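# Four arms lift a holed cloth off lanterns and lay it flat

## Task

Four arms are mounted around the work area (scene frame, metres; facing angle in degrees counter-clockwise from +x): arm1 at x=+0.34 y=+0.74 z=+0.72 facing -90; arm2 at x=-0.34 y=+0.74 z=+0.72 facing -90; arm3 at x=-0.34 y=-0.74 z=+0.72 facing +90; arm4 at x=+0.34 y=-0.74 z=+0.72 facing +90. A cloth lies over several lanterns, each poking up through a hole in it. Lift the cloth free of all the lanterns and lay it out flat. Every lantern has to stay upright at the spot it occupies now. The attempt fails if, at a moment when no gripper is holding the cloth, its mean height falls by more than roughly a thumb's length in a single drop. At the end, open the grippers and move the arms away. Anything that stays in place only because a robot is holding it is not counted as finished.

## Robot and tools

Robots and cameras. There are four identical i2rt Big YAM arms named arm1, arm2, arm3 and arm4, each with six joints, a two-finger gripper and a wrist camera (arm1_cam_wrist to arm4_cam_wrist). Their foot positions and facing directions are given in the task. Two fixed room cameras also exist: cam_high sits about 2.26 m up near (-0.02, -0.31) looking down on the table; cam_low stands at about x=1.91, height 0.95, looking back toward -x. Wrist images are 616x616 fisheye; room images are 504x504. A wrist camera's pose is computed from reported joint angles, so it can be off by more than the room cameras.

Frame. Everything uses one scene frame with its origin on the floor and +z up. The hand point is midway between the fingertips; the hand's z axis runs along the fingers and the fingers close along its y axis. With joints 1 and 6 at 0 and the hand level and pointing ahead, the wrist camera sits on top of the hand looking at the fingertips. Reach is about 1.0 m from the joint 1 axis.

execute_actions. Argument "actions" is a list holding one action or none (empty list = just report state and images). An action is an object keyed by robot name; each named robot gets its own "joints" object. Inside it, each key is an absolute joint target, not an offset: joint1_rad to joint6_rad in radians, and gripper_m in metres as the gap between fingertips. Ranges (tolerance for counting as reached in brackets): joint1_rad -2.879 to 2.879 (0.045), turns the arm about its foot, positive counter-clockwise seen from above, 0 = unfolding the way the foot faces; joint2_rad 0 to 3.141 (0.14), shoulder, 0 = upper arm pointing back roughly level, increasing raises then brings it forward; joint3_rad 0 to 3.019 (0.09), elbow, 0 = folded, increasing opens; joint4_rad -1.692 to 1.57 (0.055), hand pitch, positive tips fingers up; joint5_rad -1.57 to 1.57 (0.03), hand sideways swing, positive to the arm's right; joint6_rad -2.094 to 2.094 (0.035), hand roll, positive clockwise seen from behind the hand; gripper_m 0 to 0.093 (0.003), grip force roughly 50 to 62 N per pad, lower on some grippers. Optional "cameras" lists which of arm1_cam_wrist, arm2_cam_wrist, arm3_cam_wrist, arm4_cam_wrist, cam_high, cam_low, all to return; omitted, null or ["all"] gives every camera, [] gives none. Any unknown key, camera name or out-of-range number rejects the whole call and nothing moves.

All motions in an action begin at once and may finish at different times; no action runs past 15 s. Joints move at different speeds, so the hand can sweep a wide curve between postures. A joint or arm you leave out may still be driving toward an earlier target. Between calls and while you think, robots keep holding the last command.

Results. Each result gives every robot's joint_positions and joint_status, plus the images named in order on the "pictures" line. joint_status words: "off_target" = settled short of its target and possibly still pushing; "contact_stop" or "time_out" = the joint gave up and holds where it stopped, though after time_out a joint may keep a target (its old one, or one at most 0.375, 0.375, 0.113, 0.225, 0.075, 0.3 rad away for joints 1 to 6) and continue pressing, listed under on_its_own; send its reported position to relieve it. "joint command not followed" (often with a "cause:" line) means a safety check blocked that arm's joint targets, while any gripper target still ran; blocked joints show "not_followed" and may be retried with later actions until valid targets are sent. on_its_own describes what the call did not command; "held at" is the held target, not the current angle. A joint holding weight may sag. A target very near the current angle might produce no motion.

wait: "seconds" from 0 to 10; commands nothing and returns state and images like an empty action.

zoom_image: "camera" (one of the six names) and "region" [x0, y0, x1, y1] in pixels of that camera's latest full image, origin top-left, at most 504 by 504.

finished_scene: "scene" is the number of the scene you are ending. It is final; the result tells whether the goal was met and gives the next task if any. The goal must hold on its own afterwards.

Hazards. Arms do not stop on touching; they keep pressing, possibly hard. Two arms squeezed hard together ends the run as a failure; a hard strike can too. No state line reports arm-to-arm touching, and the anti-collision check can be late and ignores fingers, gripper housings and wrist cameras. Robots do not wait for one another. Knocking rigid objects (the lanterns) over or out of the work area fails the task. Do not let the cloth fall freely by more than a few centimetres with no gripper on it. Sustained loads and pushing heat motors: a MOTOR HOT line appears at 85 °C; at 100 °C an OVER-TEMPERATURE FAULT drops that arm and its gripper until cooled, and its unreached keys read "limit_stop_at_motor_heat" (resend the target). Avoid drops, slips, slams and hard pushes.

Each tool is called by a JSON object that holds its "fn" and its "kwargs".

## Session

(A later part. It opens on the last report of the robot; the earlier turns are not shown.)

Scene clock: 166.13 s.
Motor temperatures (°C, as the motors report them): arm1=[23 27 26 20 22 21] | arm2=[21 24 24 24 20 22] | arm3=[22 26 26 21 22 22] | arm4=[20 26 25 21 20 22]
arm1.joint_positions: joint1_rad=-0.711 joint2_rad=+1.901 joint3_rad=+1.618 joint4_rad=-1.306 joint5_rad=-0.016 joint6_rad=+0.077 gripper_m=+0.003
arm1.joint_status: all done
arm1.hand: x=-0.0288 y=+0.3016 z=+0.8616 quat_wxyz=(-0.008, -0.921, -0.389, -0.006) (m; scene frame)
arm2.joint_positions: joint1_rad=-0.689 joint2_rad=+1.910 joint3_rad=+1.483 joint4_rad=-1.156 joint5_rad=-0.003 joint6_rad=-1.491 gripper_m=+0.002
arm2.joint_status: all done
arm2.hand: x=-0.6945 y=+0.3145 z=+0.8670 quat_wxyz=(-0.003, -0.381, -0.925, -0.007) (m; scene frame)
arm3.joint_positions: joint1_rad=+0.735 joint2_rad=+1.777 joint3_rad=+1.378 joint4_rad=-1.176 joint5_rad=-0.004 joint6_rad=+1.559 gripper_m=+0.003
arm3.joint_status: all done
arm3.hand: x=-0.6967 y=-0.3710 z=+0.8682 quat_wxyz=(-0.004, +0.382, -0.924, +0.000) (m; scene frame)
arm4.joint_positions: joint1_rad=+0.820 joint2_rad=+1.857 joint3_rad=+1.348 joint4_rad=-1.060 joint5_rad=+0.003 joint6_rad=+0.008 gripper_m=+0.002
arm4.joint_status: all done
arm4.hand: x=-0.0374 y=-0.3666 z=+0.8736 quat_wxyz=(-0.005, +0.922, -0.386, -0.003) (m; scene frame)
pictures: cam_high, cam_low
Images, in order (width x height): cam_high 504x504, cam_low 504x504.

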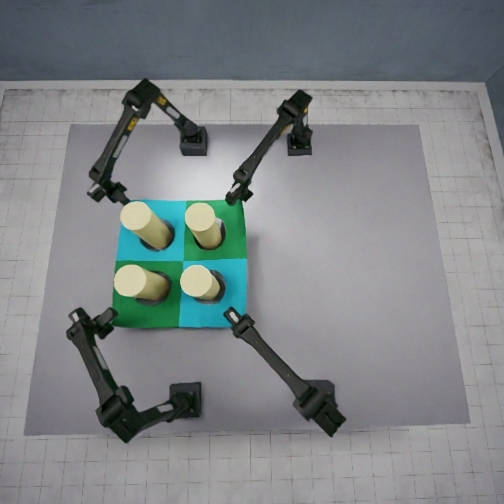

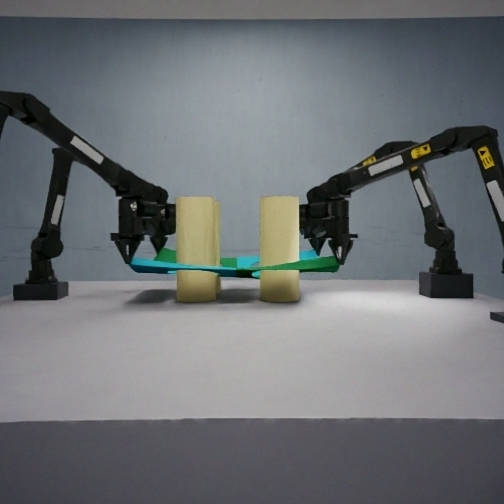

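{"fn": "execute_actions", "kwargs": {"actions": [{"arm1": {"joints": {"joint2_rad": 1.886, "joint3_rad": 1.885, "joint4_rad": -1.553}}, "arm2": {"joints": {"joint2_rad": 1.865, "joint3_rad": 1.698, "joint4_rad": -1.394}}, "arm3": {"joints": {"joint2_rad": 1.738, "joint3_rad": 1.61, "joint4_rad": -1.428}}, "arm4": {"joints": {"joint2_rad": 1.80, "joint3_rad": 1.52, "joint4_rad": -1.30}}}], "cameras": ["cam_high", "cam_low"]}}

Scene clock: 174.93 s.
Motor temperatures (°C, as the motors report them): arm1=[23 27 27 20 22 21] | arm2=[21 24 26 24 20 22] | arm3=[22 26 27 21 22 22] | arm4=[20 26 26 21 20 22]
arm1.joint_positions: joint1_rad=-0.711 joint2_rad=+1.893 joint3_rad=+1.843 joint4_rad=-1.538 joint5_rad=-0.016 joint6_rad=+0.077 gripper_m=+0.003
arm1.joint_status: all done
arm1.hand: x=-0.0360 y=+0.2936 z=+0.9503 quat_wxyz=(-0.008, -0.921, -0.389, -0.007) (m; scene frame)
arm2.joint_positions: joint1_rad=-0.689 joint2_rad=+1.863 joint3_rad=+1.649 joint4_rad=-1.378 joint5_rad=-0.004 joint6_rad=-1.491 gripper_m=+0.002
arm2.joint_status: all done
arm2.hand: x=-0.6993 y=+0.3087 z=+0.9522 quat_wxyz=(-0.005, -0.381, -0.925, -0.011) (m; scene frame)
arm3.joint_positions: joint1_rad=+0.735 joint2_rad=+1.754 joint3_rad=+1.566 joint4_rad=-1.411 joint5_rad=-0.004 joint6_rad=+1.559 gripper_m=+0.003
arm3.joint_status: all done
arm3.hand: x=-0.7036 y=-0.3652 z=+0.9484 quat_wxyz=(-0.009, +0.382, -0.924, +0.012) (m; scene frame)
arm4.joint_positions: joint1_rad=+0.819 joint2_rad=+1.785 joint3_rad=+1.495 joint4_rad=-1.287 joint5_rad=+0.004 joint6_rad=+0.008 gripper_m=+0.002
arm4.joint_status: all done
arm4.hand: x=-0.0406 y=-0.3631 z=+0.9622 quat_wxyz=(-0.003, +0.922, -0.386, +0.001) (m; scene frame)
pictures: cam_high, cam_low
Images, in order (width x height): cam_high 504x504, cam_low 504x504.

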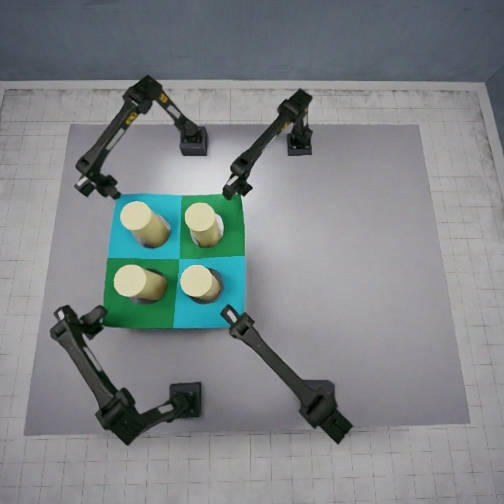

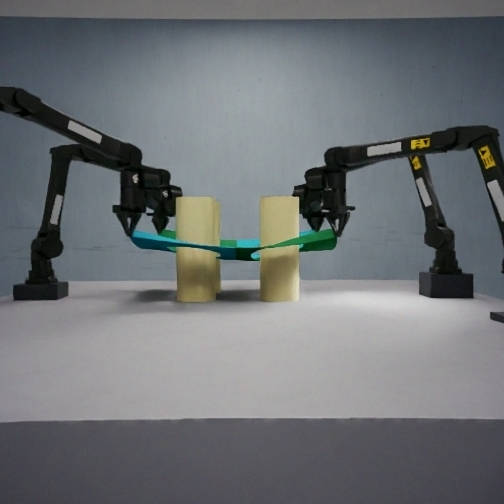

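{"fn": "execute_actions", "kwargs": {"actions": [{"arm1": {"joints": {"joint2_rad": 1.77, "joint3_rad": 1.938, "joint4_rad": -1.535}}, "arm2": {"joints": {"joint2_rad": 1.722, "joint3_rad": 1.717, "joint4_rad": -1.34}}, "arm3": {"joints": {"joint2_rad": 1.605, "joint3_rad": 1.654, "joint4_rad": -1.42}}, "arm4": {"joints": {"joint2_rad": 1.653, "joint3_rad": 1.528, "joint4_rad": -1.255}}}], "cameras": ["cam_high", "cam_low"]}}

Scene clock: 197.77 s.
Motor temperatures (°C, as the motors report them): arm1=[23 27 30 20 22 21] | arm2=[21 24 28 24 20 22] | arm3=[22 26 31 21 22 22] | arm4=[20 26 28 21 20 22]
arm1.joint_positions: joint1_rad=-0.711 joint2_rad=+1.769 joint3_rad=+1.897 joint4_rad=-1.536 joint5_rad=-0.016 joint6_rad=+0.077 gripper_m=+0.003
arm1.joint_status: all done
arm1.hand: x=-0.0345 y=+0.2961 z=+1.0418 quat_wxyz=(-0.049, -0.918, -0.388, +0.074) (m; scene frame)
arm2.joint_positions: joint1_rad=-0.689 joint2_rad=+1.716 joint3_rad=+1.671 joint4_rad=-1.352 joint5_rad=-0.004 joint6_rad=-1.491 gripper_m=+0.002
arm2.joint_status: all done
arm2.hand: x=-0.7018 y=+0.3055 z=+1.0418 quat_wxyz=(+0.025, -0.379, -0.921, +0.081) (m; scene frame)
arm3.joint_positions: joint1_rad=+0.735 joint2_rad=+1.603 joint3_rad=+1.613 joint4_rad=-1.411 joint5_rad=-0.004 joint6_rad=+1.559 gripper_m=+0.003
arm3.joint_status: all done
arm3.hand: x=-0.7040 y=-0.3663 z=+1.0438 quat_wxyz=(+0.028, +0.381, -0.920, -0.080) (m; scene frame)
arm4.joint_positions: joint1_rad=+0.819 joint2_rad=+1.644 joint3_rad=+1.498 joint4_rad=-1.258 joint5_rad=+0.004 joint6_rad=+0.008 gripper_m=+0.002
arm4.joint_status: all done
arm4.hand: x=-0.0423 y=-0.3617 z=+1.0365 quat_wxyz=(-0.036, +0.919, -0.385, -0.079) (m; scene frame)
pictures: cam_high, cam_low
Images, in order (width x height): cam_high 504x504, cam_low 504x504.

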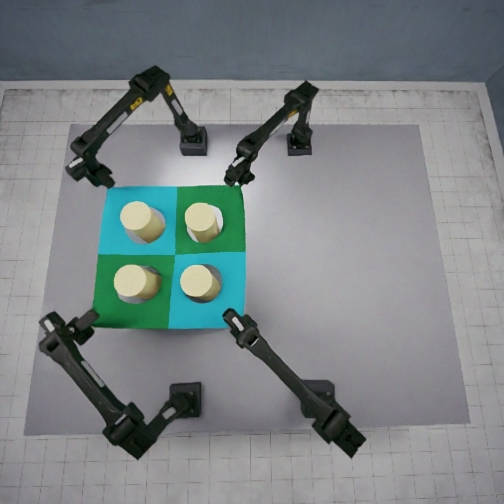

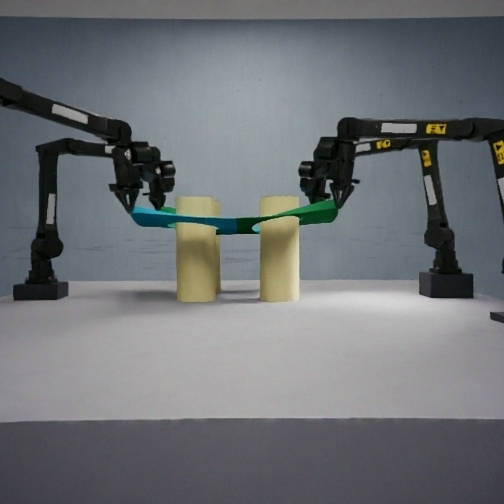

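{"fn": "execute_actions", "kwargs": {"actions": [{"arm1": {"joints": {"joint2_rad": 1.655, "joint3_rad": 2.002, "joint4_rad": -1.445}}, "arm2": {"joints": {"joint2_rad": 1.575, "joint3_rad": 1.745, "joint4_rad": -1.268}}, "arm3": {"joints": {"joint2_rad": 1.479, "joint3_rad": 1.715, "joint4_rad": -1.336}}, "arm4": {"joints": {"joint2_rad": 1.488, "joint3_rad": 1.562, "joint4_rad": -1.197}}}], "cameras": ["cam_high", "cam_low"]}}

Scene clock: 204.43 s.
Motor temperatures (°C, as the motors report them): arm1=[23 27 31 20 22 21] | arm2=[21 24 29 24 20 22] | arm3=[22 26 31 21 22 22] | arm4=[20 26 28 21 20 22]
arm1.joint_positions: joint1_rad=-0.711 joint2_rad=+1.656 joint3_rad=+1.958 joint4_rad=-1.453 joint5_rad=-0.016 joint6_rad=+0.077 gripper_m=+0.003
arm1.joint_status: all done
arm1.hand: x=-0.0373 y=+0.2935 z=+1.1386 quat_wxyz=(-0.108, -0.899, -0.381, +0.187) (m; scene frame)
arm2.joint_positions: joint1_rad=-0.689 joint2_rad=+1.572 joint3_rad=+1.697 joint4_rad=-1.283 joint5_rad=-0.004 joint6_rad=-1.491 gripper_m=+0.002
arm2.joint_status: all done
arm2.hand: x=-0.7019 y=+0.3051 z=+1.1373 quat_wxyz=(+0.061, -0.372, -0.906, +0.194) (m; scene frame)
arm3.joint_positions: joint1_rad=+0.735 joint2_rad=+1.478 joint3_rad=+1.671 joint4_rad=-1.354 joint5_rad=-0.005 joint6_rad=+1.559 gripper_m=+0.003
arm3.joint_status: all done
arm3.hand: x=-0.7060 y=-0.3659 z=+1.1368 quat_wxyz=(+0.073, +0.376, -0.904, -0.190) (m; scene frame)
arm4.joint_positions: joint1_rad=+0.819 joint2_rad=+1.483 joint3_rad=+1.534 joint4_rad=-1.202 joint5_rad=+0.004 joint6_rad=+0.008 gripper_m=+0.002
arm4.joint_status: all done
arm4.hand: x=-0.0437 y=-0.3608 z=+1.1399 quat_wxyz=(-0.084, +0.901, -0.378, -0.195) (m; scene frame)
pictures: cam_high, cam_low
Images, in order (width x height): cam_high 504x504, cam_low 504x504.

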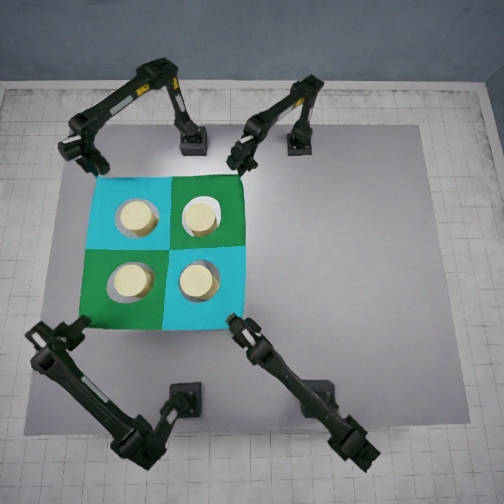

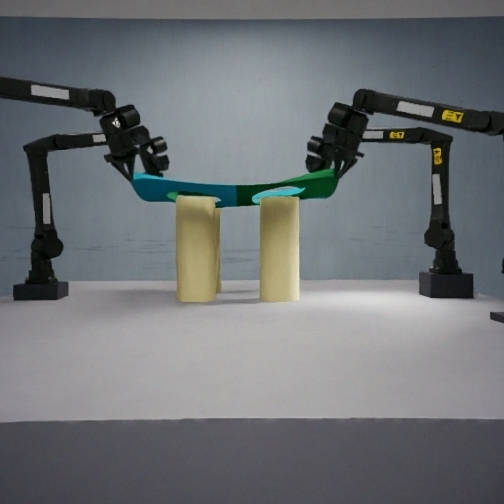

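{"fn": "execute_actions", "kwargs": {"actions": [{"arm1": {"joints": {"joint2_rad": 1.602, "joint3_rad": 2.163, "joint4_rad": -1.408}}, "arm2": {"joints": {"joint2_rad": 1.482, "joint3_rad": 1.855, "joint4_rad": -1.214}}, "arm3": {"joints": {"joint2_rad": 1.405, "joint3_rad": 1.857, "joint4_rad": -1.293}}, "arm4": {"joints": {"joint2_rad": 1.38, "joint3_rad": 1.662, "joint4_rad": -1.152}}}], "cameras": ["cam_high", "cam_low"]}}

Scene clock: 210.80 s.
Motor temperatures (°C, as the motors report them): arm1=[23 27 31 20 22 21] | arm2=[21 24 30 24 20 22] | arm3=[22 26 32 21 22 22] | arm4=[20 26 29 21 20 22]
arm1.joint_positions: joint1_rad=-0.711 joint2_rad=+1.608 joint3_rad=+2.116 joint4_rad=-1.417 joint5_rad=-0.016 joint6_rad=+0.077 gripper_m=+0.003
arm1.joint_status: all done
arm1.hand: x=-0.0380 y=+0.2934 z=+1.2454 quat_wxyz=(-0.160, -0.869, -0.368, +0.290) (m; scene frame)
arm2.joint_positions: joint1_rad=-0.689 joint2_rad=+1.480 joint3_rad=+1.805 joint4_rad=-1.232 joint5_rad=-0.004 joint6_rad=-1.491 gripper_m=+0.002
arm2.joint_status: all done
arm2.hand: x=-0.7026 y=+0.3041 z=+1.2478 quat_wxyz=(+0.098, -0.360, -0.875, +0.309) (m; scene frame)
arm3.joint_positions: joint1_rad=+0.735 joint2_rad=+1.404 joint3_rad=+1.811 joint4_rad=-1.314 joint5_rad=-0.005 joint6_rad=+1.559 gripper_m=+0.003
arm3.joint_status: all done
arm3.hand: x=-0.7077 y=-0.3660 z=+1.2480 quat_wxyz=(+0.118, +0.364, -0.873, -0.304) (m; scene frame)
arm4.joint_positions: joint1_rad=+0.819 joint2_rad=+1.379 joint3_rad=+1.632 joint4_rad=-1.157 joint5_rad=+0.004 joint6_rad=+0.008 gripper_m=+0.002
arm4.joint_status: all done
arm4.hand: x=-0.0433 y=-0.3616 z=+1.2486 quat_wxyz=(-0.128, +0.870, -0.365, -0.305) (m; scene frame)
pictures: cam_high, cam_low
Images, in order (width x height): cam_high 504x504, cam_low 504x504.

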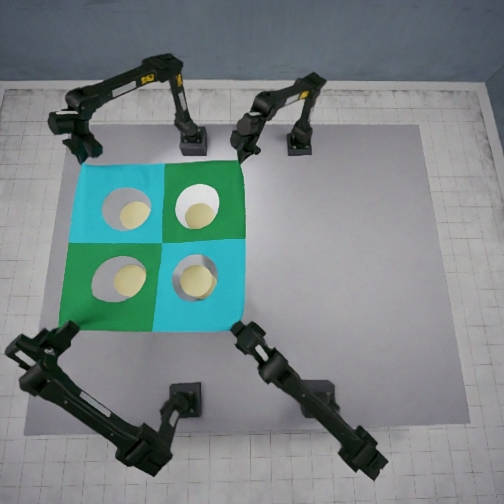

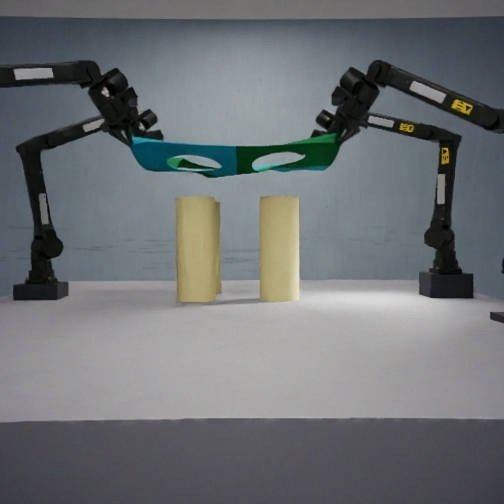

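{"fn": "execute_actions", "kwargs": {"actions": [{"arm1": {"joints": {"joint1_rad": -0.42, "joint2_rad": 1.341, "joint3_rad": 1.851, "joint4_rad": -1.39, "joint6_rad": 0.38}}, "arm2": {"joints": {"joint1_rad": -0.39, "joint2_rad": 1.243, "joint3_rad": 1.593, "joint4_rad": -1.235, "joint6_rad": -1.19}}, "arm3": {"joints": {"joint1_rad": 0.423, "joint2_rad": 1.142, "joint3_rad": 1.601, "joint4_rad": -1.36, "joint6_rad": 1.25}}, "arm4": {"joints": {"joint1_rad": 0.515, "joint2_rad": 1.103, "joint3_rad": 1.417, "joint4_rad": -1.215, "joint6_rad": -0.29}}}], "cameras": ["cam_high", "cam_low"]}}

Scene clock: 229.57 s.
Motor temperatures (°C, as the motors report them): arm1=[23 26 31 20 22 21] | arm2=[21 24 30 24 20 22] | arm3=[22 25 33 21 22 22] | arm4=[20 25 30 21 20 22]
arm1.joint_positions: joint1_rad=-0.415 joint2_rad=+1.351 joint3_rad=+1.847 joint4_rad=-1.396 joint5_rad=-0.017 joint6_rad=+0.365 gripper_m=+0.003
arm1.joint_status: all done
arm1.hand: x=+0.1472 y=+0.2908 z=+1.2506 quat_wxyz=(-0.239, -0.865, -0.372, +0.236) (m; scene frame)
arm2.joint_positions: joint1_rad=-0.376 joint2_rad=+1.245 joint3_rad=+1.601 joint4_rad=-1.232 joint5_rad=-0.004 joint6_rad=-1.201 gripper_m=+0.002
arm2.joint_status: all done
arm2.hand: x=-0.5174 y=+0.2938 z=+1.2609 quat_wxyz=(+0.002, -0.348, -0.874, +0.338) (m; scene frame)
arm3.joint_positions: joint1_rad=+0.409 joint2_rad=+1.142 joint3_rad=+1.600 joint4_rad=-1.349 joint5_rad=-0.005 joint6_rad=+1.263 gripper_m=+0.003
arm3.joint_status: all done
arm3.hand: x=-0.5218 y=-0.3623 z=+1.2579 quat_wxyz=(+0.021, +0.349, -0.875, -0.335) (m; scene frame)
arm4.joint_positions: joint1_rad=+0.513 joint2_rad=+1.105 joint3_rad=+1.419 joint4_rad=-1.209 joint5_rad=+0.004 joint6_rad=-0.276 gripper_m=+0.002
arm4.joint_status: all done
arm4.hand: x=+0.1396 y=-0.3613 z=+1.2561 quat_wxyz=(-0.214, +0.864, -0.375, -0.259) (m; scene frame)
pictures: cam_high, cam_low
Images, in order (width x height): cam_high 504x504, cam_low 504x504.

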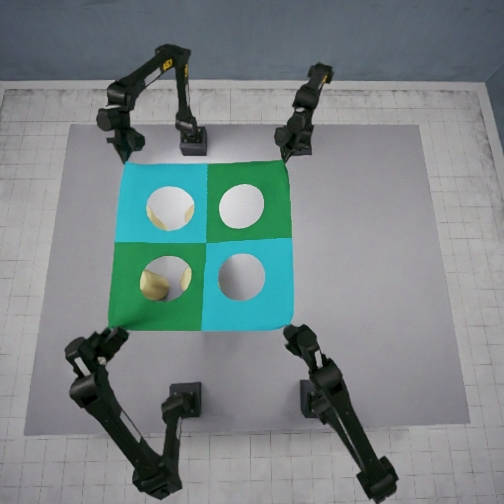

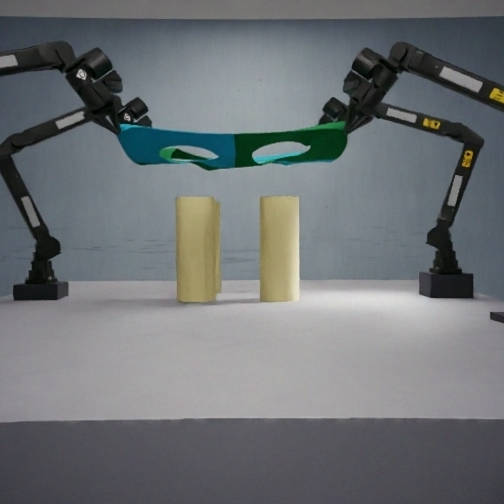

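{"fn": "execute_actions", "kwargs": {"actions": [{"arm1": {"joints": {"joint1_rad": -0.05, "joint2_rad": 1.232, "joint3_rad": 1.753, "joint4_rad": -1.42, "joint6_rad": 0.75}}, "arm2": {"joints": {"joint1_rad": -0.015, "joint2_rad": 1.134, "joint3_rad": 1.495, "joint4_rad": -1.275, "joint6_rad": -0.795}}, "arm3": {"joints": {"joint1_rad": -0.008, "joint2_rad": 1.037, "joint3_rad": 1.52, "joint4_rad": -1.395, "joint6_rad": 0.79}}, "arm4": {"joints": {"joint1_rad": 0.089, "joint2_rad": 0.975, "joint3_rad": 1.327, "joint4_rad": -1.26, "joint6_rad": -0.735}}}], "cameras": ["cam_high", "cam_low"]}}

Scene clock: 240.83 s.
Motor temperatures (°C, as the motors report them): arm1=[23 26 30 20 22 21] | arm2=[21 23 29 24 20 22] | arm3=[22 25 32 21 22 22] | arm4=[20 25 29 21 20 22]
arm1.joint_positions: joint1_rad=-0.051 joint2_rad=+1.251 joint3_rad=+1.748 joint4_rad=-1.408 joint5_rad=-0.016 joint6_rad=+0.735 gripper_m=+0.003
arm1.joint_status: all done
arm1.hand: x=+0.3237 y=+0.2932 z=+1.2446 quat_wxyz=(-0.302, -0.868, -0.371, +0.135) (m; scene frame)
arm2.joint_positions: joint1_rad=-0.010 joint2_rad=+1.146 joint3_rad=+1.500 joint4_rad=-1.257 joint5_rad=-0.003 joint6_rad=-0.805 gripper_m=+0.002
arm2.joint_status: all done
arm2.hand: x=-0.3455 y=+0.3002 z=+1.2486 quat_wxyz=(-0.120, -0.363, -0.873, +0.303) (m; scene frame)
arm3.joint_positions: joint1_rad=-0.012 joint2_rad=+1.058 joint3_rad=+1.514 joint4_rad=-1.376 joint5_rad=-0.006 joint6_rad=+0.803 gripper_m=+0.003
arm3.joint_status: all done
arm3.hand: x=-0.3492 y=-0.3570 z=+1.2446 quat_wxyz=(-0.118, +0.368, -0.872, -0.301) (m; scene frame)
arm4.joint_positions: joint1_rad=+0.099 joint2_rad=+0.973 joint3_rad=+1.325 joint4_rad=-1.248 joint5_rad=+0.004 joint6_rad=-0.720 gripper_m=+0.002
arm4.joint_status: all done
arm4.hand: x=+0.3132 y=-0.3670 z=+1.2514 quat_wxyz=(-0.300, +0.870, -0.362, -0.147) (m; scene frame)
pictures: cam_high, cam_low
Images, in order (width x height): cam_high 504x504, cam_low 504x504.

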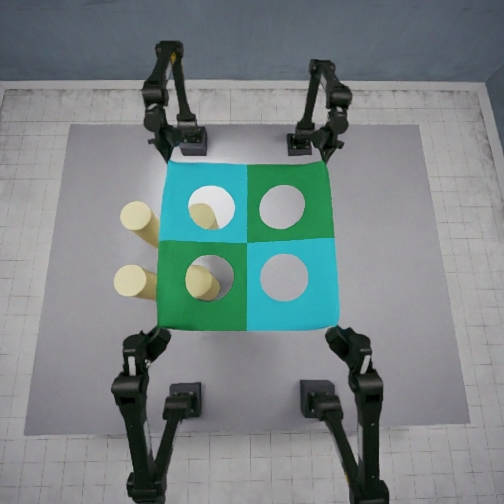

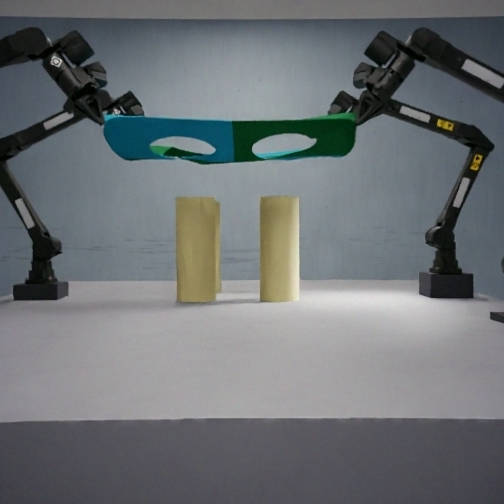

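{"fn": "execute_actions", "kwargs": {"actions": [{"arm1": {"joints": {"joint1_rad": 0.339, "joint2_rad": 1.307, "joint3_rad": 1.85, "joint4_rad": -1.40, "joint6_rad": 1.14}}, "arm2": {"joints": {"joint1_rad": 0.385, "joint2_rad": 1.224, "joint3_rad": 1.61, "joint4_rad": -1.235, "joint6_rad": -0.405}}, "arm3": {"joints": {"joint1_rad": -0.465, "joint2_rad": 1.117, "joint3_rad": 1.612, "joint4_rad": -1.345, "joint6_rad": 0.34}}, "arm4": {"joints": {"joint1_rad": -0.372, "joint2_rad": 1.07, "joint3_rad": 1.41, "joint4_rad": -1.21, "joint6_rad": -1.19}}}], "cameras": ["cam_high", "cam_low"]}}

Scene clock: 250.03 s.
Motor temperatures (°C, as the motors report them): arm1=[23 26 30 20 22 21] | arm2=[21 23 29 24 20 22] | arm3=[22 25 31 21 22 22] | arm4=[20 25 29 21 20 22]
arm1.joint_positions: joint1_rad=+0.337 joint2_rad=+1.322 joint3_rad=+1.789 joint4_rad=-1.408 joint5_rad=-0.013 joint6_rad=+1.125 gripper_m=+0.003
arm1.joint_status: all done
arm1.hand: x=+0.5047 y=+0.2960 z=+1.2316 quat_wxyz=(-0.314, -0.873, -0.372, +0.013) (m; scene frame)
arm2.joint_positions: joint1_rad=+0.391 joint2_rad=+1.244 joint3_rad=+1.541 joint4_rad=-1.246 joint5_rad=+0.000 joint6_rad=-0.414 gripper_m=+0.002
arm2.joint_status: all done
arm2.hand: x=-0.1614 y=+0.2988 z=+1.2292 quat_wxyz=(-0.212, -0.362, -0.881, +0.218) (m; scene frame)
arm3.joint_positions: joint1_rad=-0.465 joint2_rad=+1.131 joint3_rad=+1.551 joint4_rad=-1.356 joint5_rad=-0.010 joint6_rad=+0.352 gripper_m=+0.003
arm3.joint_status: all done
arm3.hand: x=-0.1671 y=-0.3642 z=+1.2395 quat_wxyz=(-0.231, +0.368, -0.874, -0.218) (m; scene frame)
arm4.joint_positions: joint1_rad=-0.364 joint2_rad=+1.077 joint3_rad=+1.358 joint4_rad=-1.219 joint5_rad=+0.003 joint6_rad=-1.175 gripper_m=+0.002
arm4.joint_status: all done
arm4.hand: x=+0.4978 y=-0.3613 z=+1.2333 quat_wxyz=(-0.314, +0.875, -0.368, -0.001) (m; scene frame)
pictures: cam_high, cam_low
Images, in order (width x height): cam_high 504x504, cam_low 504x504.

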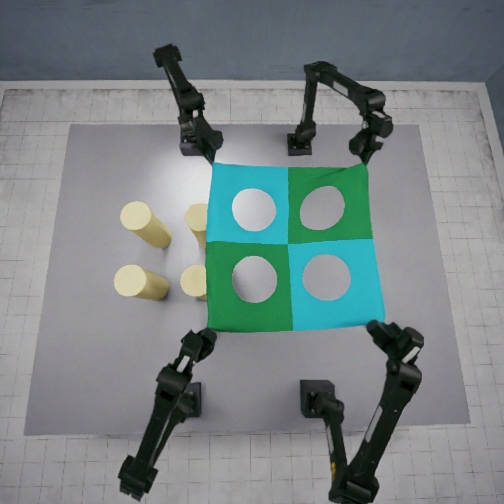

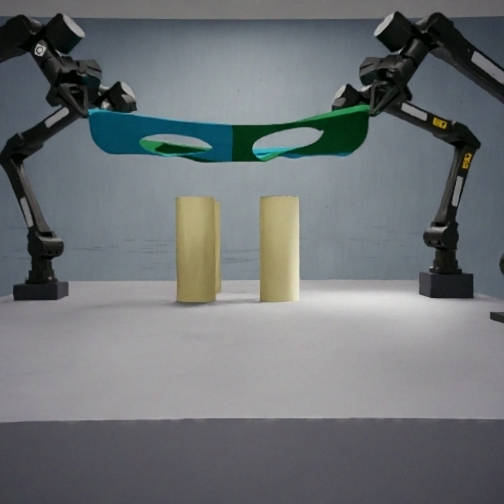

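{"fn": "execute_actions", "kwargs": {"actions": [{"arm1": {"joints": {"joint1_rad": 0.644, "joint2_rad": 1.53, "joint3_rad": 2.0, "joint4_rad": -1.40, "joint6_rad": 1.445}}, "arm2": {"joints": {"joint1_rad": 0.683, "joint2_rad": 1.475, "joint3_rad": 1.78, "joint4_rad": -1.225, "joint6_rad": -0.105}}, "arm3": {"joints": {"joint1_rad": -0.789, "joint2_rad": 1.373, "joint3_rad": 1.75, "joint4_rad": -1.297, "joint6_rad": 0.025}}, "arm4": {"joints": {"joint1_rad": -0.706, "joint2_rad": 1.328, "joint3_rad": 1.545, "joint4_rad": -1.155, "joint6_rad": -1.525}}}], "cameras": ["cam_high", "cam_low"]}}

Scene clock: 259.80 s.
Motor temperatures (°C, as the motors report them): arm1=[23 25 32 20 22 21] | arm2=[21 23 31 24 20 22] | arm3=[22 25 33 21 22 22] | arm4=[20 25 31 21 20 22]
arm1.joint_positions: joint1_rad=+0.639 joint2_rad=+1.549 joint3_rad=+1.958 joint4_rad=-1.408 joint5_rad=-0.011 joint6_rad=+1.430 gripper_m=+0.003
arm1.joint_status: all done
arm1.hand: x=+0.6824 y=+0.2986 z=+1.1992 quat_wxyz=(-0.277, -0.882, -0.374, -0.072) (m; scene frame)
arm2.joint_positions: joint1_rad=+0.687 joint2_rad=+1.494 joint3_rad=+1.731 joint4_rad=-1.235 joint5_rad=+0.001 joint6_rad=-0.115 gripper_m=+0.002
arm2.joint_status: all done
arm2.hand: x=+0.0168 y=+0.2965 z=+1.2028 quat_wxyz=(-0.247, -0.366, -0.887, +0.136) (m; scene frame)
arm3.joint_positions: joint1_rad=-0.792 joint2_rad=+1.406 joint3_rad=+1.710 joint4_rad=-1.308 joint5_rad=-0.011 joint6_rad=+0.037 gripper_m=+0.003
arm3.joint_status: all done
arm3.hand: x=+0.0187 y=-0.3609 z=+1.2030 quat_wxyz=(-0.257, +0.366, -0.886, -0.123) (m; scene frame)
arm4.joint_positions: joint1_rad=-0.706 joint2_rad=+1.328 joint3_rad=+1.517 joint4_rad=-1.160 joint5_rad=+0.001 joint6_rad=-1.510 gripper_m=+0.002
arm4.joint_status: all done
arm4.hand: x=+0.6813 y=-0.3663 z=+1.2118 quat_wxyz=(-0.281, +0.879, -0.374, +0.096) (m; scene frame)
pictures: cam_high, cam_low
Images, in order (width x height): cam_high 504x504, cam_low 504x504.

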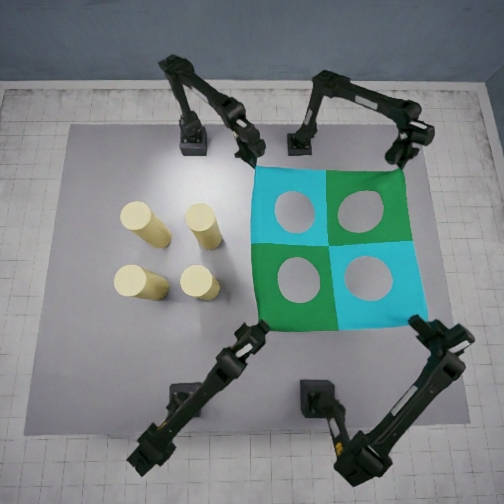

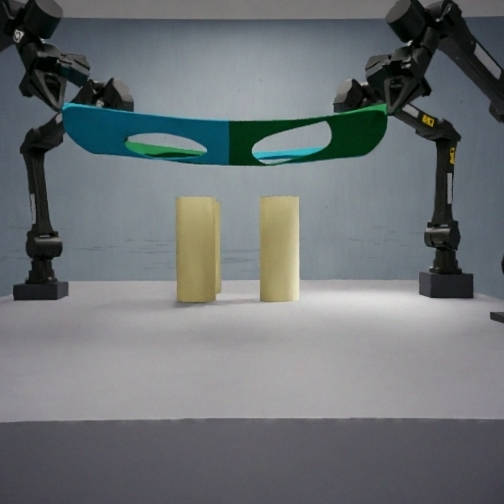

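{"fn": "execute_actions", "kwargs": {"actions": [{"arm1": {"joints": {"joint1_rad": 0.652, "joint2_rad": 1.727, "joint3_rad": 1.765, "joint4_rad": -1.482}}, "arm2": {"joints": {"joint1_rad": 0.685, "joint2_rad": 1.713, "joint3_rad": 1.58, "joint4_rad": -1.315}}, "arm3": {"joints": {"joint2_rad": 1.588, "joint3_rad": 1.502, "joint4_rad": -1.355}}, "arm4": {"joints": {"joint1_rad": -0.713, "joint2_rad": 1.635, "joint3_rad": 1.397, "joint4_rad": -1.222}}}], "cameras": ["cam_high", "cam_low"]}}

Scene clock: 271.00 s.
Motor temperatures (°C, as the motors report them): arm1=[23 26 32 20 22 21] | arm2=[21 24 31 24 20 22] | arm3=[22 25 34 21 22 22] | arm4=[20 25 31 21 20 22]
arm1.joint_positions: joint1_rad=+0.639 joint2_rad=+1.735 joint3_rad=+1.738 joint4_rad=-1.473 joint5_rad=-0.011 joint6_rad=+1.430 gripper_m=+0.003
arm1.joint_status: all done
arm1.hand: x=+0.6766 y=+0.3020 z=+0.9929 quat_wxyz=(-0.052, -0.920, -0.387, -0.013) (m; scene frame)
arm2.joint_positions: joint1_rad=+0.687 joint2_rad=+1.717 joint3_rad=+1.568 joint4_rad=-1.292 joint5_rad=+0.003 joint6_rad=-0.113 gripper_m=+0.002
arm2.joint_status: all done
arm2.hand: x=+0.0094 y=+0.3059 z=+1.0013 quat_wxyz=(-0.056, -0.382, -0.922, +0.031) (m; scene frame)
arm3.joint_positions: joint1_rad=-0.788 joint2_rad=+1.611 joint3_rad=+1.482 joint4_rad=-1.332 joint5_rad=-0.014 joint6_rad=+0.035 gripper_m=+0.003
arm3.joint_status: all done
arm3.hand: x=+0.0101 y=-0.3669 z=+0.9935 quat_wxyz=(-0.052, +0.382, -0.922, -0.032) (m; scene frame)
arm4.joint_positions: joint1_rad=-0.706 joint2_rad=+1.628 joint3_rad=+1.376 joint4_rad=-1.215 joint5_rad=+0.001 joint6_rad=-1.511 gripper_m=+0.002
arm4.joint_status: all done
arm4.hand: x=+0.6778 y=-0.3677 z=+0.9937 quat_wxyz=(-0.051, +0.920, -0.389, +0.015) (m; scene frame)
pictures: cam_high, cam_low
Images, in order (width x height): cam_high 504x504, cam_low 504x504.

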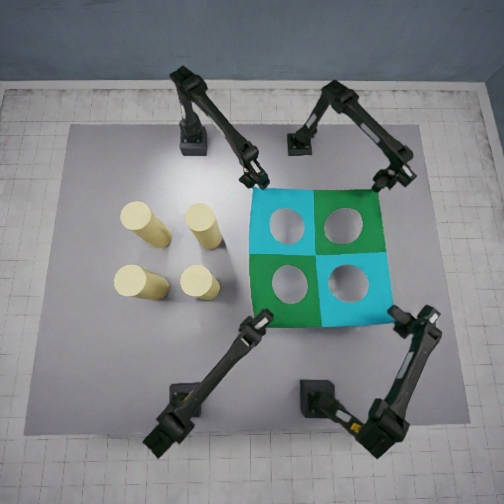

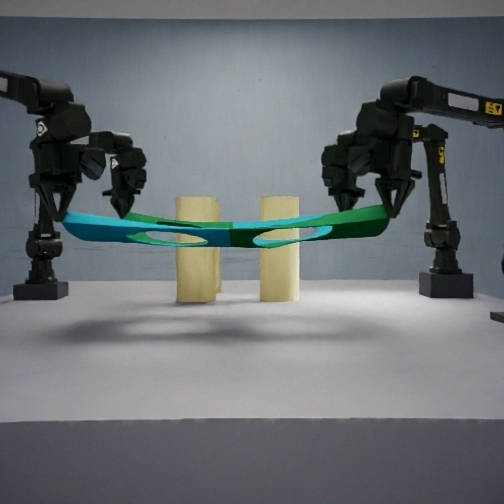

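{"fn": "execute_actions", "kwargs": {"actions": [{"arm1": {"joints": {"joint2_rad": 1.861, "joint3_rad": 1.567, "joint4_rad": -1.236}}, "arm2": {"joints": {"joint2_rad": 1.913, "joint3_rad": 1.455, "joint4_rad": -1.083}}, "arm3": {"joints": {"joint2_rad": 1.765, "joint3_rad": 1.348, "joint4_rad": -1.10}}, "arm4": {"joints": {"joint2_rad": 1.853, "joint3_rad": 1.28, "joint4_rad": -0.978}}}], "cameras": ["cam_high", "cam_low"]}}

Scene clock: 278.17 s.
Motor temperatures (°C, as the motors report them): arm1=[23 26 32 20 22 21] | arm2=[21 24 30 24 20 22] | arm3=[22 26 33 21 22 22] | arm4=[20 25 30 21 20 22]
arm1.joint_positions: joint1_rad=+0.639 joint2_rad=+1.880 joint3_rad=+1.548 joint4_rad=-1.243 joint5_rad=-0.011 joint6_rad=+1.430 gripper_m=+0.003
arm1.joint_status: all done
arm1.hand: x=+0.6785 y=+0.2966 z=+0.8436 quat_wxyz=(-0.001, -0.922, -0.387, +0.000) (m; scene frame)
arm2.joint_positions: joint1_rad=+0.687 joint2_rad=+1.923 joint3_rad=+1.452 joint4_rad=-1.087 joint5_rad=+0.003 joint6_rad=-0.113 gripper_m=+0.002
arm2.joint_status: all done
arm2.hand: x=+0.0133 y=+0.3018 z=+0.8498 quat_wxyz=(-0.005, -0.382, -0.924, +0.002) (m; scene frame)
arm3.joint_positions: joint1_rad=-0.788 joint2_rad=+1.795 joint3_rad=+1.339 joint4_rad=-1.105 joint5_rad=-0.014 joint6_rad=+0.035 gripper_m=+0.003
arm3.joint_status: all done
arm3.hand: x=+0.0160 y=-0.3605 z=+0.8516 quat_wxyz=(-0.007, +0.383, -0.924, -0.011) (m; scene frame)
arm4.joint_positions: joint1_rad=-0.706 joint2_rad=+1.852 joint3_rad=+1.266 joint4_rad=-0.985 joint5_rad=+0.001 joint6_rad=-1.511 gripper_m=+0.002
arm4.joint_status: all done
arm4.hand: x=+0.6799 y=-0.3639 z=+0.8475 quat_wxyz=(-0.003, +0.921, -0.389, -0.002) (m; scene frame)
pictures: cam_high, cam_low
Images, in order (width x height): cam_high 504x504, cam_low 504x504.

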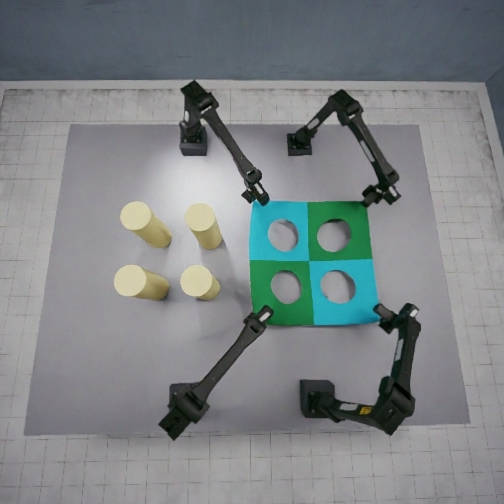

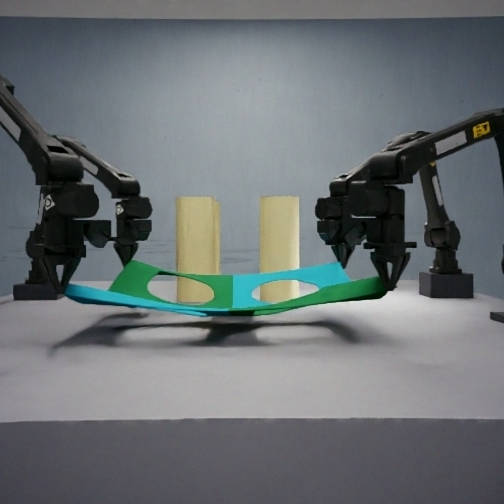

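{"fn": "execute_actions", "kwargs": {"actions": [{"arm1": {"joints": {"joint1_rad": 0.665, "joint2_rad": 1.972, "joint3_rad": 1.445, "joint4_rad": -1.0}}, "arm2": {"joints": {"joint2_rad": 2.068, "joint3_rad": 1.376, "joint4_rad": -0.86}}, "arm3": {"joints": {"joint2_rad": 1.914, "joint3_rad": 1.232, "joint4_rad": -0.845}}, "arm4": {"joints": {"joint1_rad": -0.725, "joint2_rad": 2.022, "joint3_rad": 1.222, "joint4_rad": -0.752}}}]}}

Scene clock: 287.87 s.
Motor temperatures (°C, as the motors report them): arm1=[23 27 31 20 22 21] | arm2=[21 25 29 24 20 22] | arm3=[22 26 32 21 22 22] | arm4=[20 26 29 21 20 22]
arm1.joint_positions: joint1_rad=+0.654 joint2_rad=+1.995 joint3_rad=+1.435 joint4_rad=-1.010 joint5_rad=-0.012 joint6_rad=+1.430 gripper_m=+0.003
arm1.joint_status: all done
arm1.hand: x=+0.6857 y=+0.2992 z=+0.7424 quat_wxyz=(-0.004, -0.919, -0.394, -0.001) (m; scene frame)
arm2.joint_positions: joint1_rad=+0.687 joint2_rad=+2.082 joint3_rad=+1.378 joint4_rad=-0.868 joint5_rad=+0.003 joint6_rad=-0.113 gripper_m=+0.002
arm2.joint_status: all done
arm2.hand: x=+0.0118 y=+0.3043 z=+0.7408 quat_wxyz=(+0.002, -0.382, -0.924, -0.001) (m; scene frame)
arm3.joint_positions: joint1_rad=-0.788 joint2_rad=+1.936 joint3_rad=+1.230 joint4_rad=-0.854 joint5_rad=-0.014 joint6_rad=+0.035 gripper_m=+0.003
arm3.joint_status: all done
arm3.hand: x=+0.0138 y=-0.3625 z=+0.7470 quat_wxyz=(-0.007, +0.383, -0.924, -0.011) (m; scene frame)
arm4.joint_positions: joint1_rad=-0.710 joint2_rad=+2.024 joint3_rad=+1.216 joint4_rad=-0.760 joint5_rad=+0.001 joint6_rad=-1.511 gripper_m=+0.002
arm4.joint_status: all done
arm4.hand: x=+0.6831 y=-0.3625 z=+0.7479 quat_wxyz=(-0.004, +0.920, -0.391, -0.002) (m; scene frame)
pictures: arm1_cam_wrist, arm2_cam_wrist, arm3_cam_wrist, arm4_cam_wrist, cam_high, cam_low
camera_calibration (this result's frames):
arm1_cam_wrist: T_world_to_cam=[[-0.724391, 0.689232, -0.0147248, 0.30396], [0.556301, 0.597027, 0.578003, -0.985849], [0.407169, 0.410508, -0.815902, 0.33428], [0, 0, 0, 1]] pos_world=[0.632507, 0.241855, 0.847039]
arm2_cam_wrist: T_world_to_cam=[[-0.710216, -0.703958, -0.00599651, 0.234039], [-0.569427, 0.569439, 0.592868, -0.601296], [-0.413939, 0.424479, -0.805278, 0.594047], [0, 0, 0, 1]] pos_world=[0.0697235, 0.254995, 0.836265]
arm3_cam_wrist: T_world_to_cam=[[0.709282, -0.704679, -0.0186165, -0.250083], [-0.574856, -0.593492, 0.563301, -0.619691], [-0.407995, -0.388837, -0.826042, 0.606741], [0, 0, 0, 1]] pos_world=[0.0686935, -0.308086, 0.84561]
arm4_cam_wrist: T_world_to_cam=[[0.715774, 0.698302, 0.00646383, -0.24212], [0.563253, -0.582767, 0.585772, -1.03158], [0.412813, -0.415639, -0.81045, 0.294121], [0, 0, 0, 1]] pos_world=[0.632926, -0.309848, 0.844205]
Images, in order (width x height): arm1_cam_wrist 616x616, arm2_cam_wrist 616x616, arm3_cam_wrist 616x616, arm4_cam_wrist 616x616, cam_high 504x504, cam_low 504x504.

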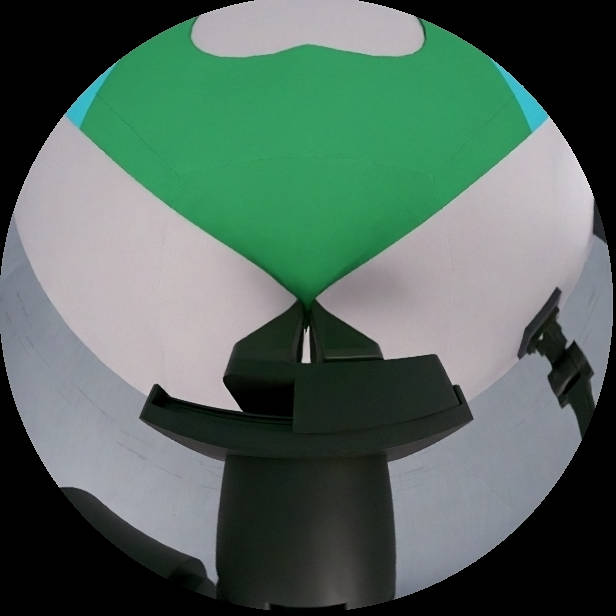

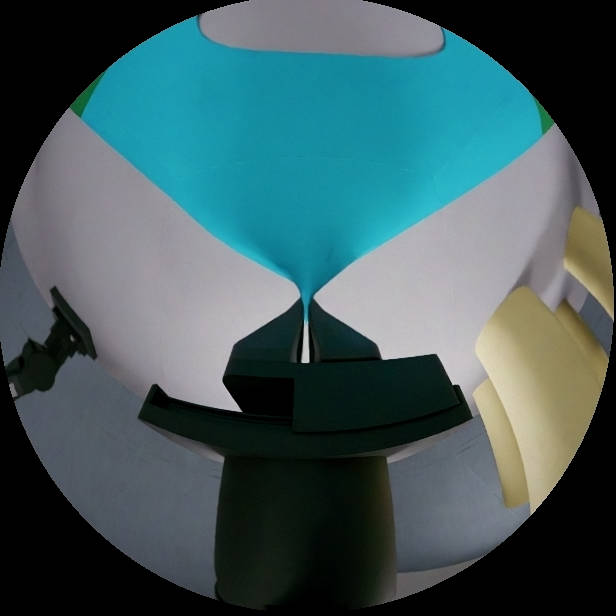

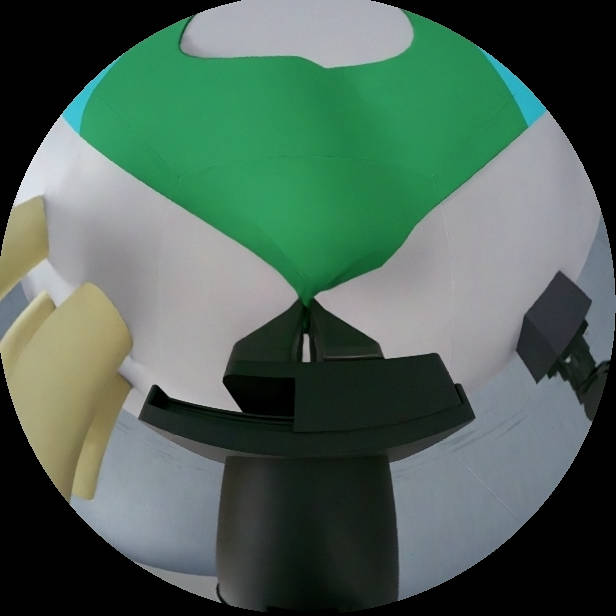

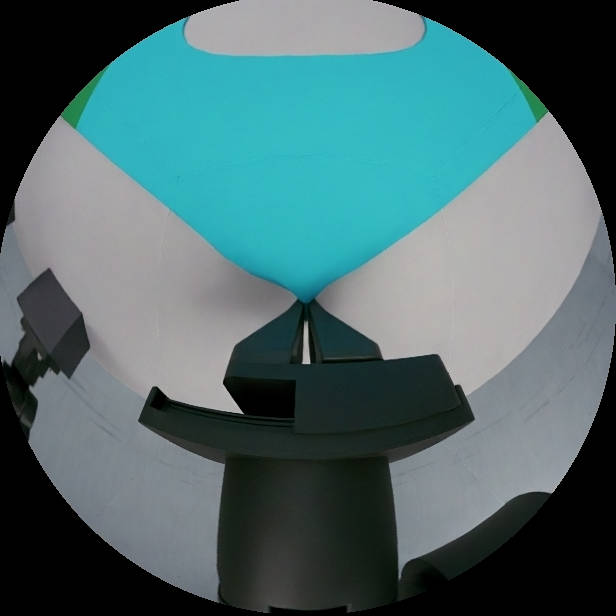

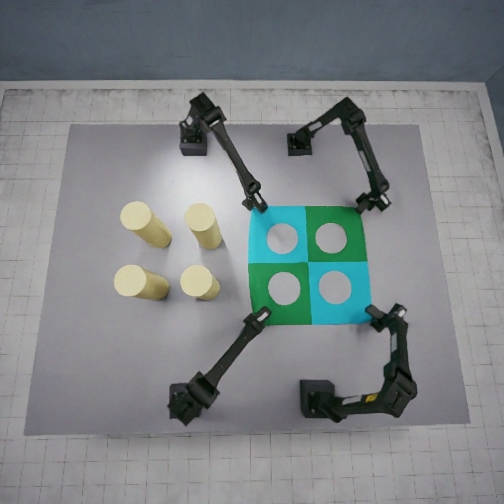

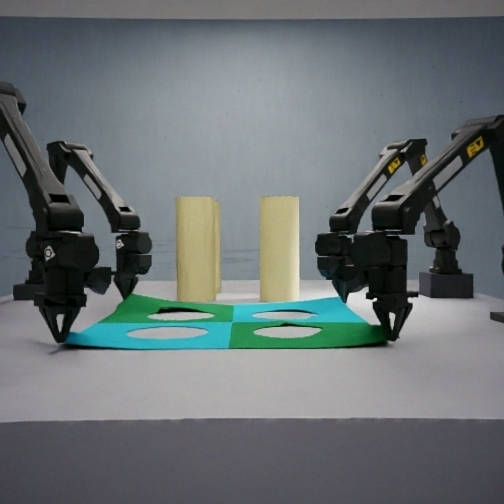

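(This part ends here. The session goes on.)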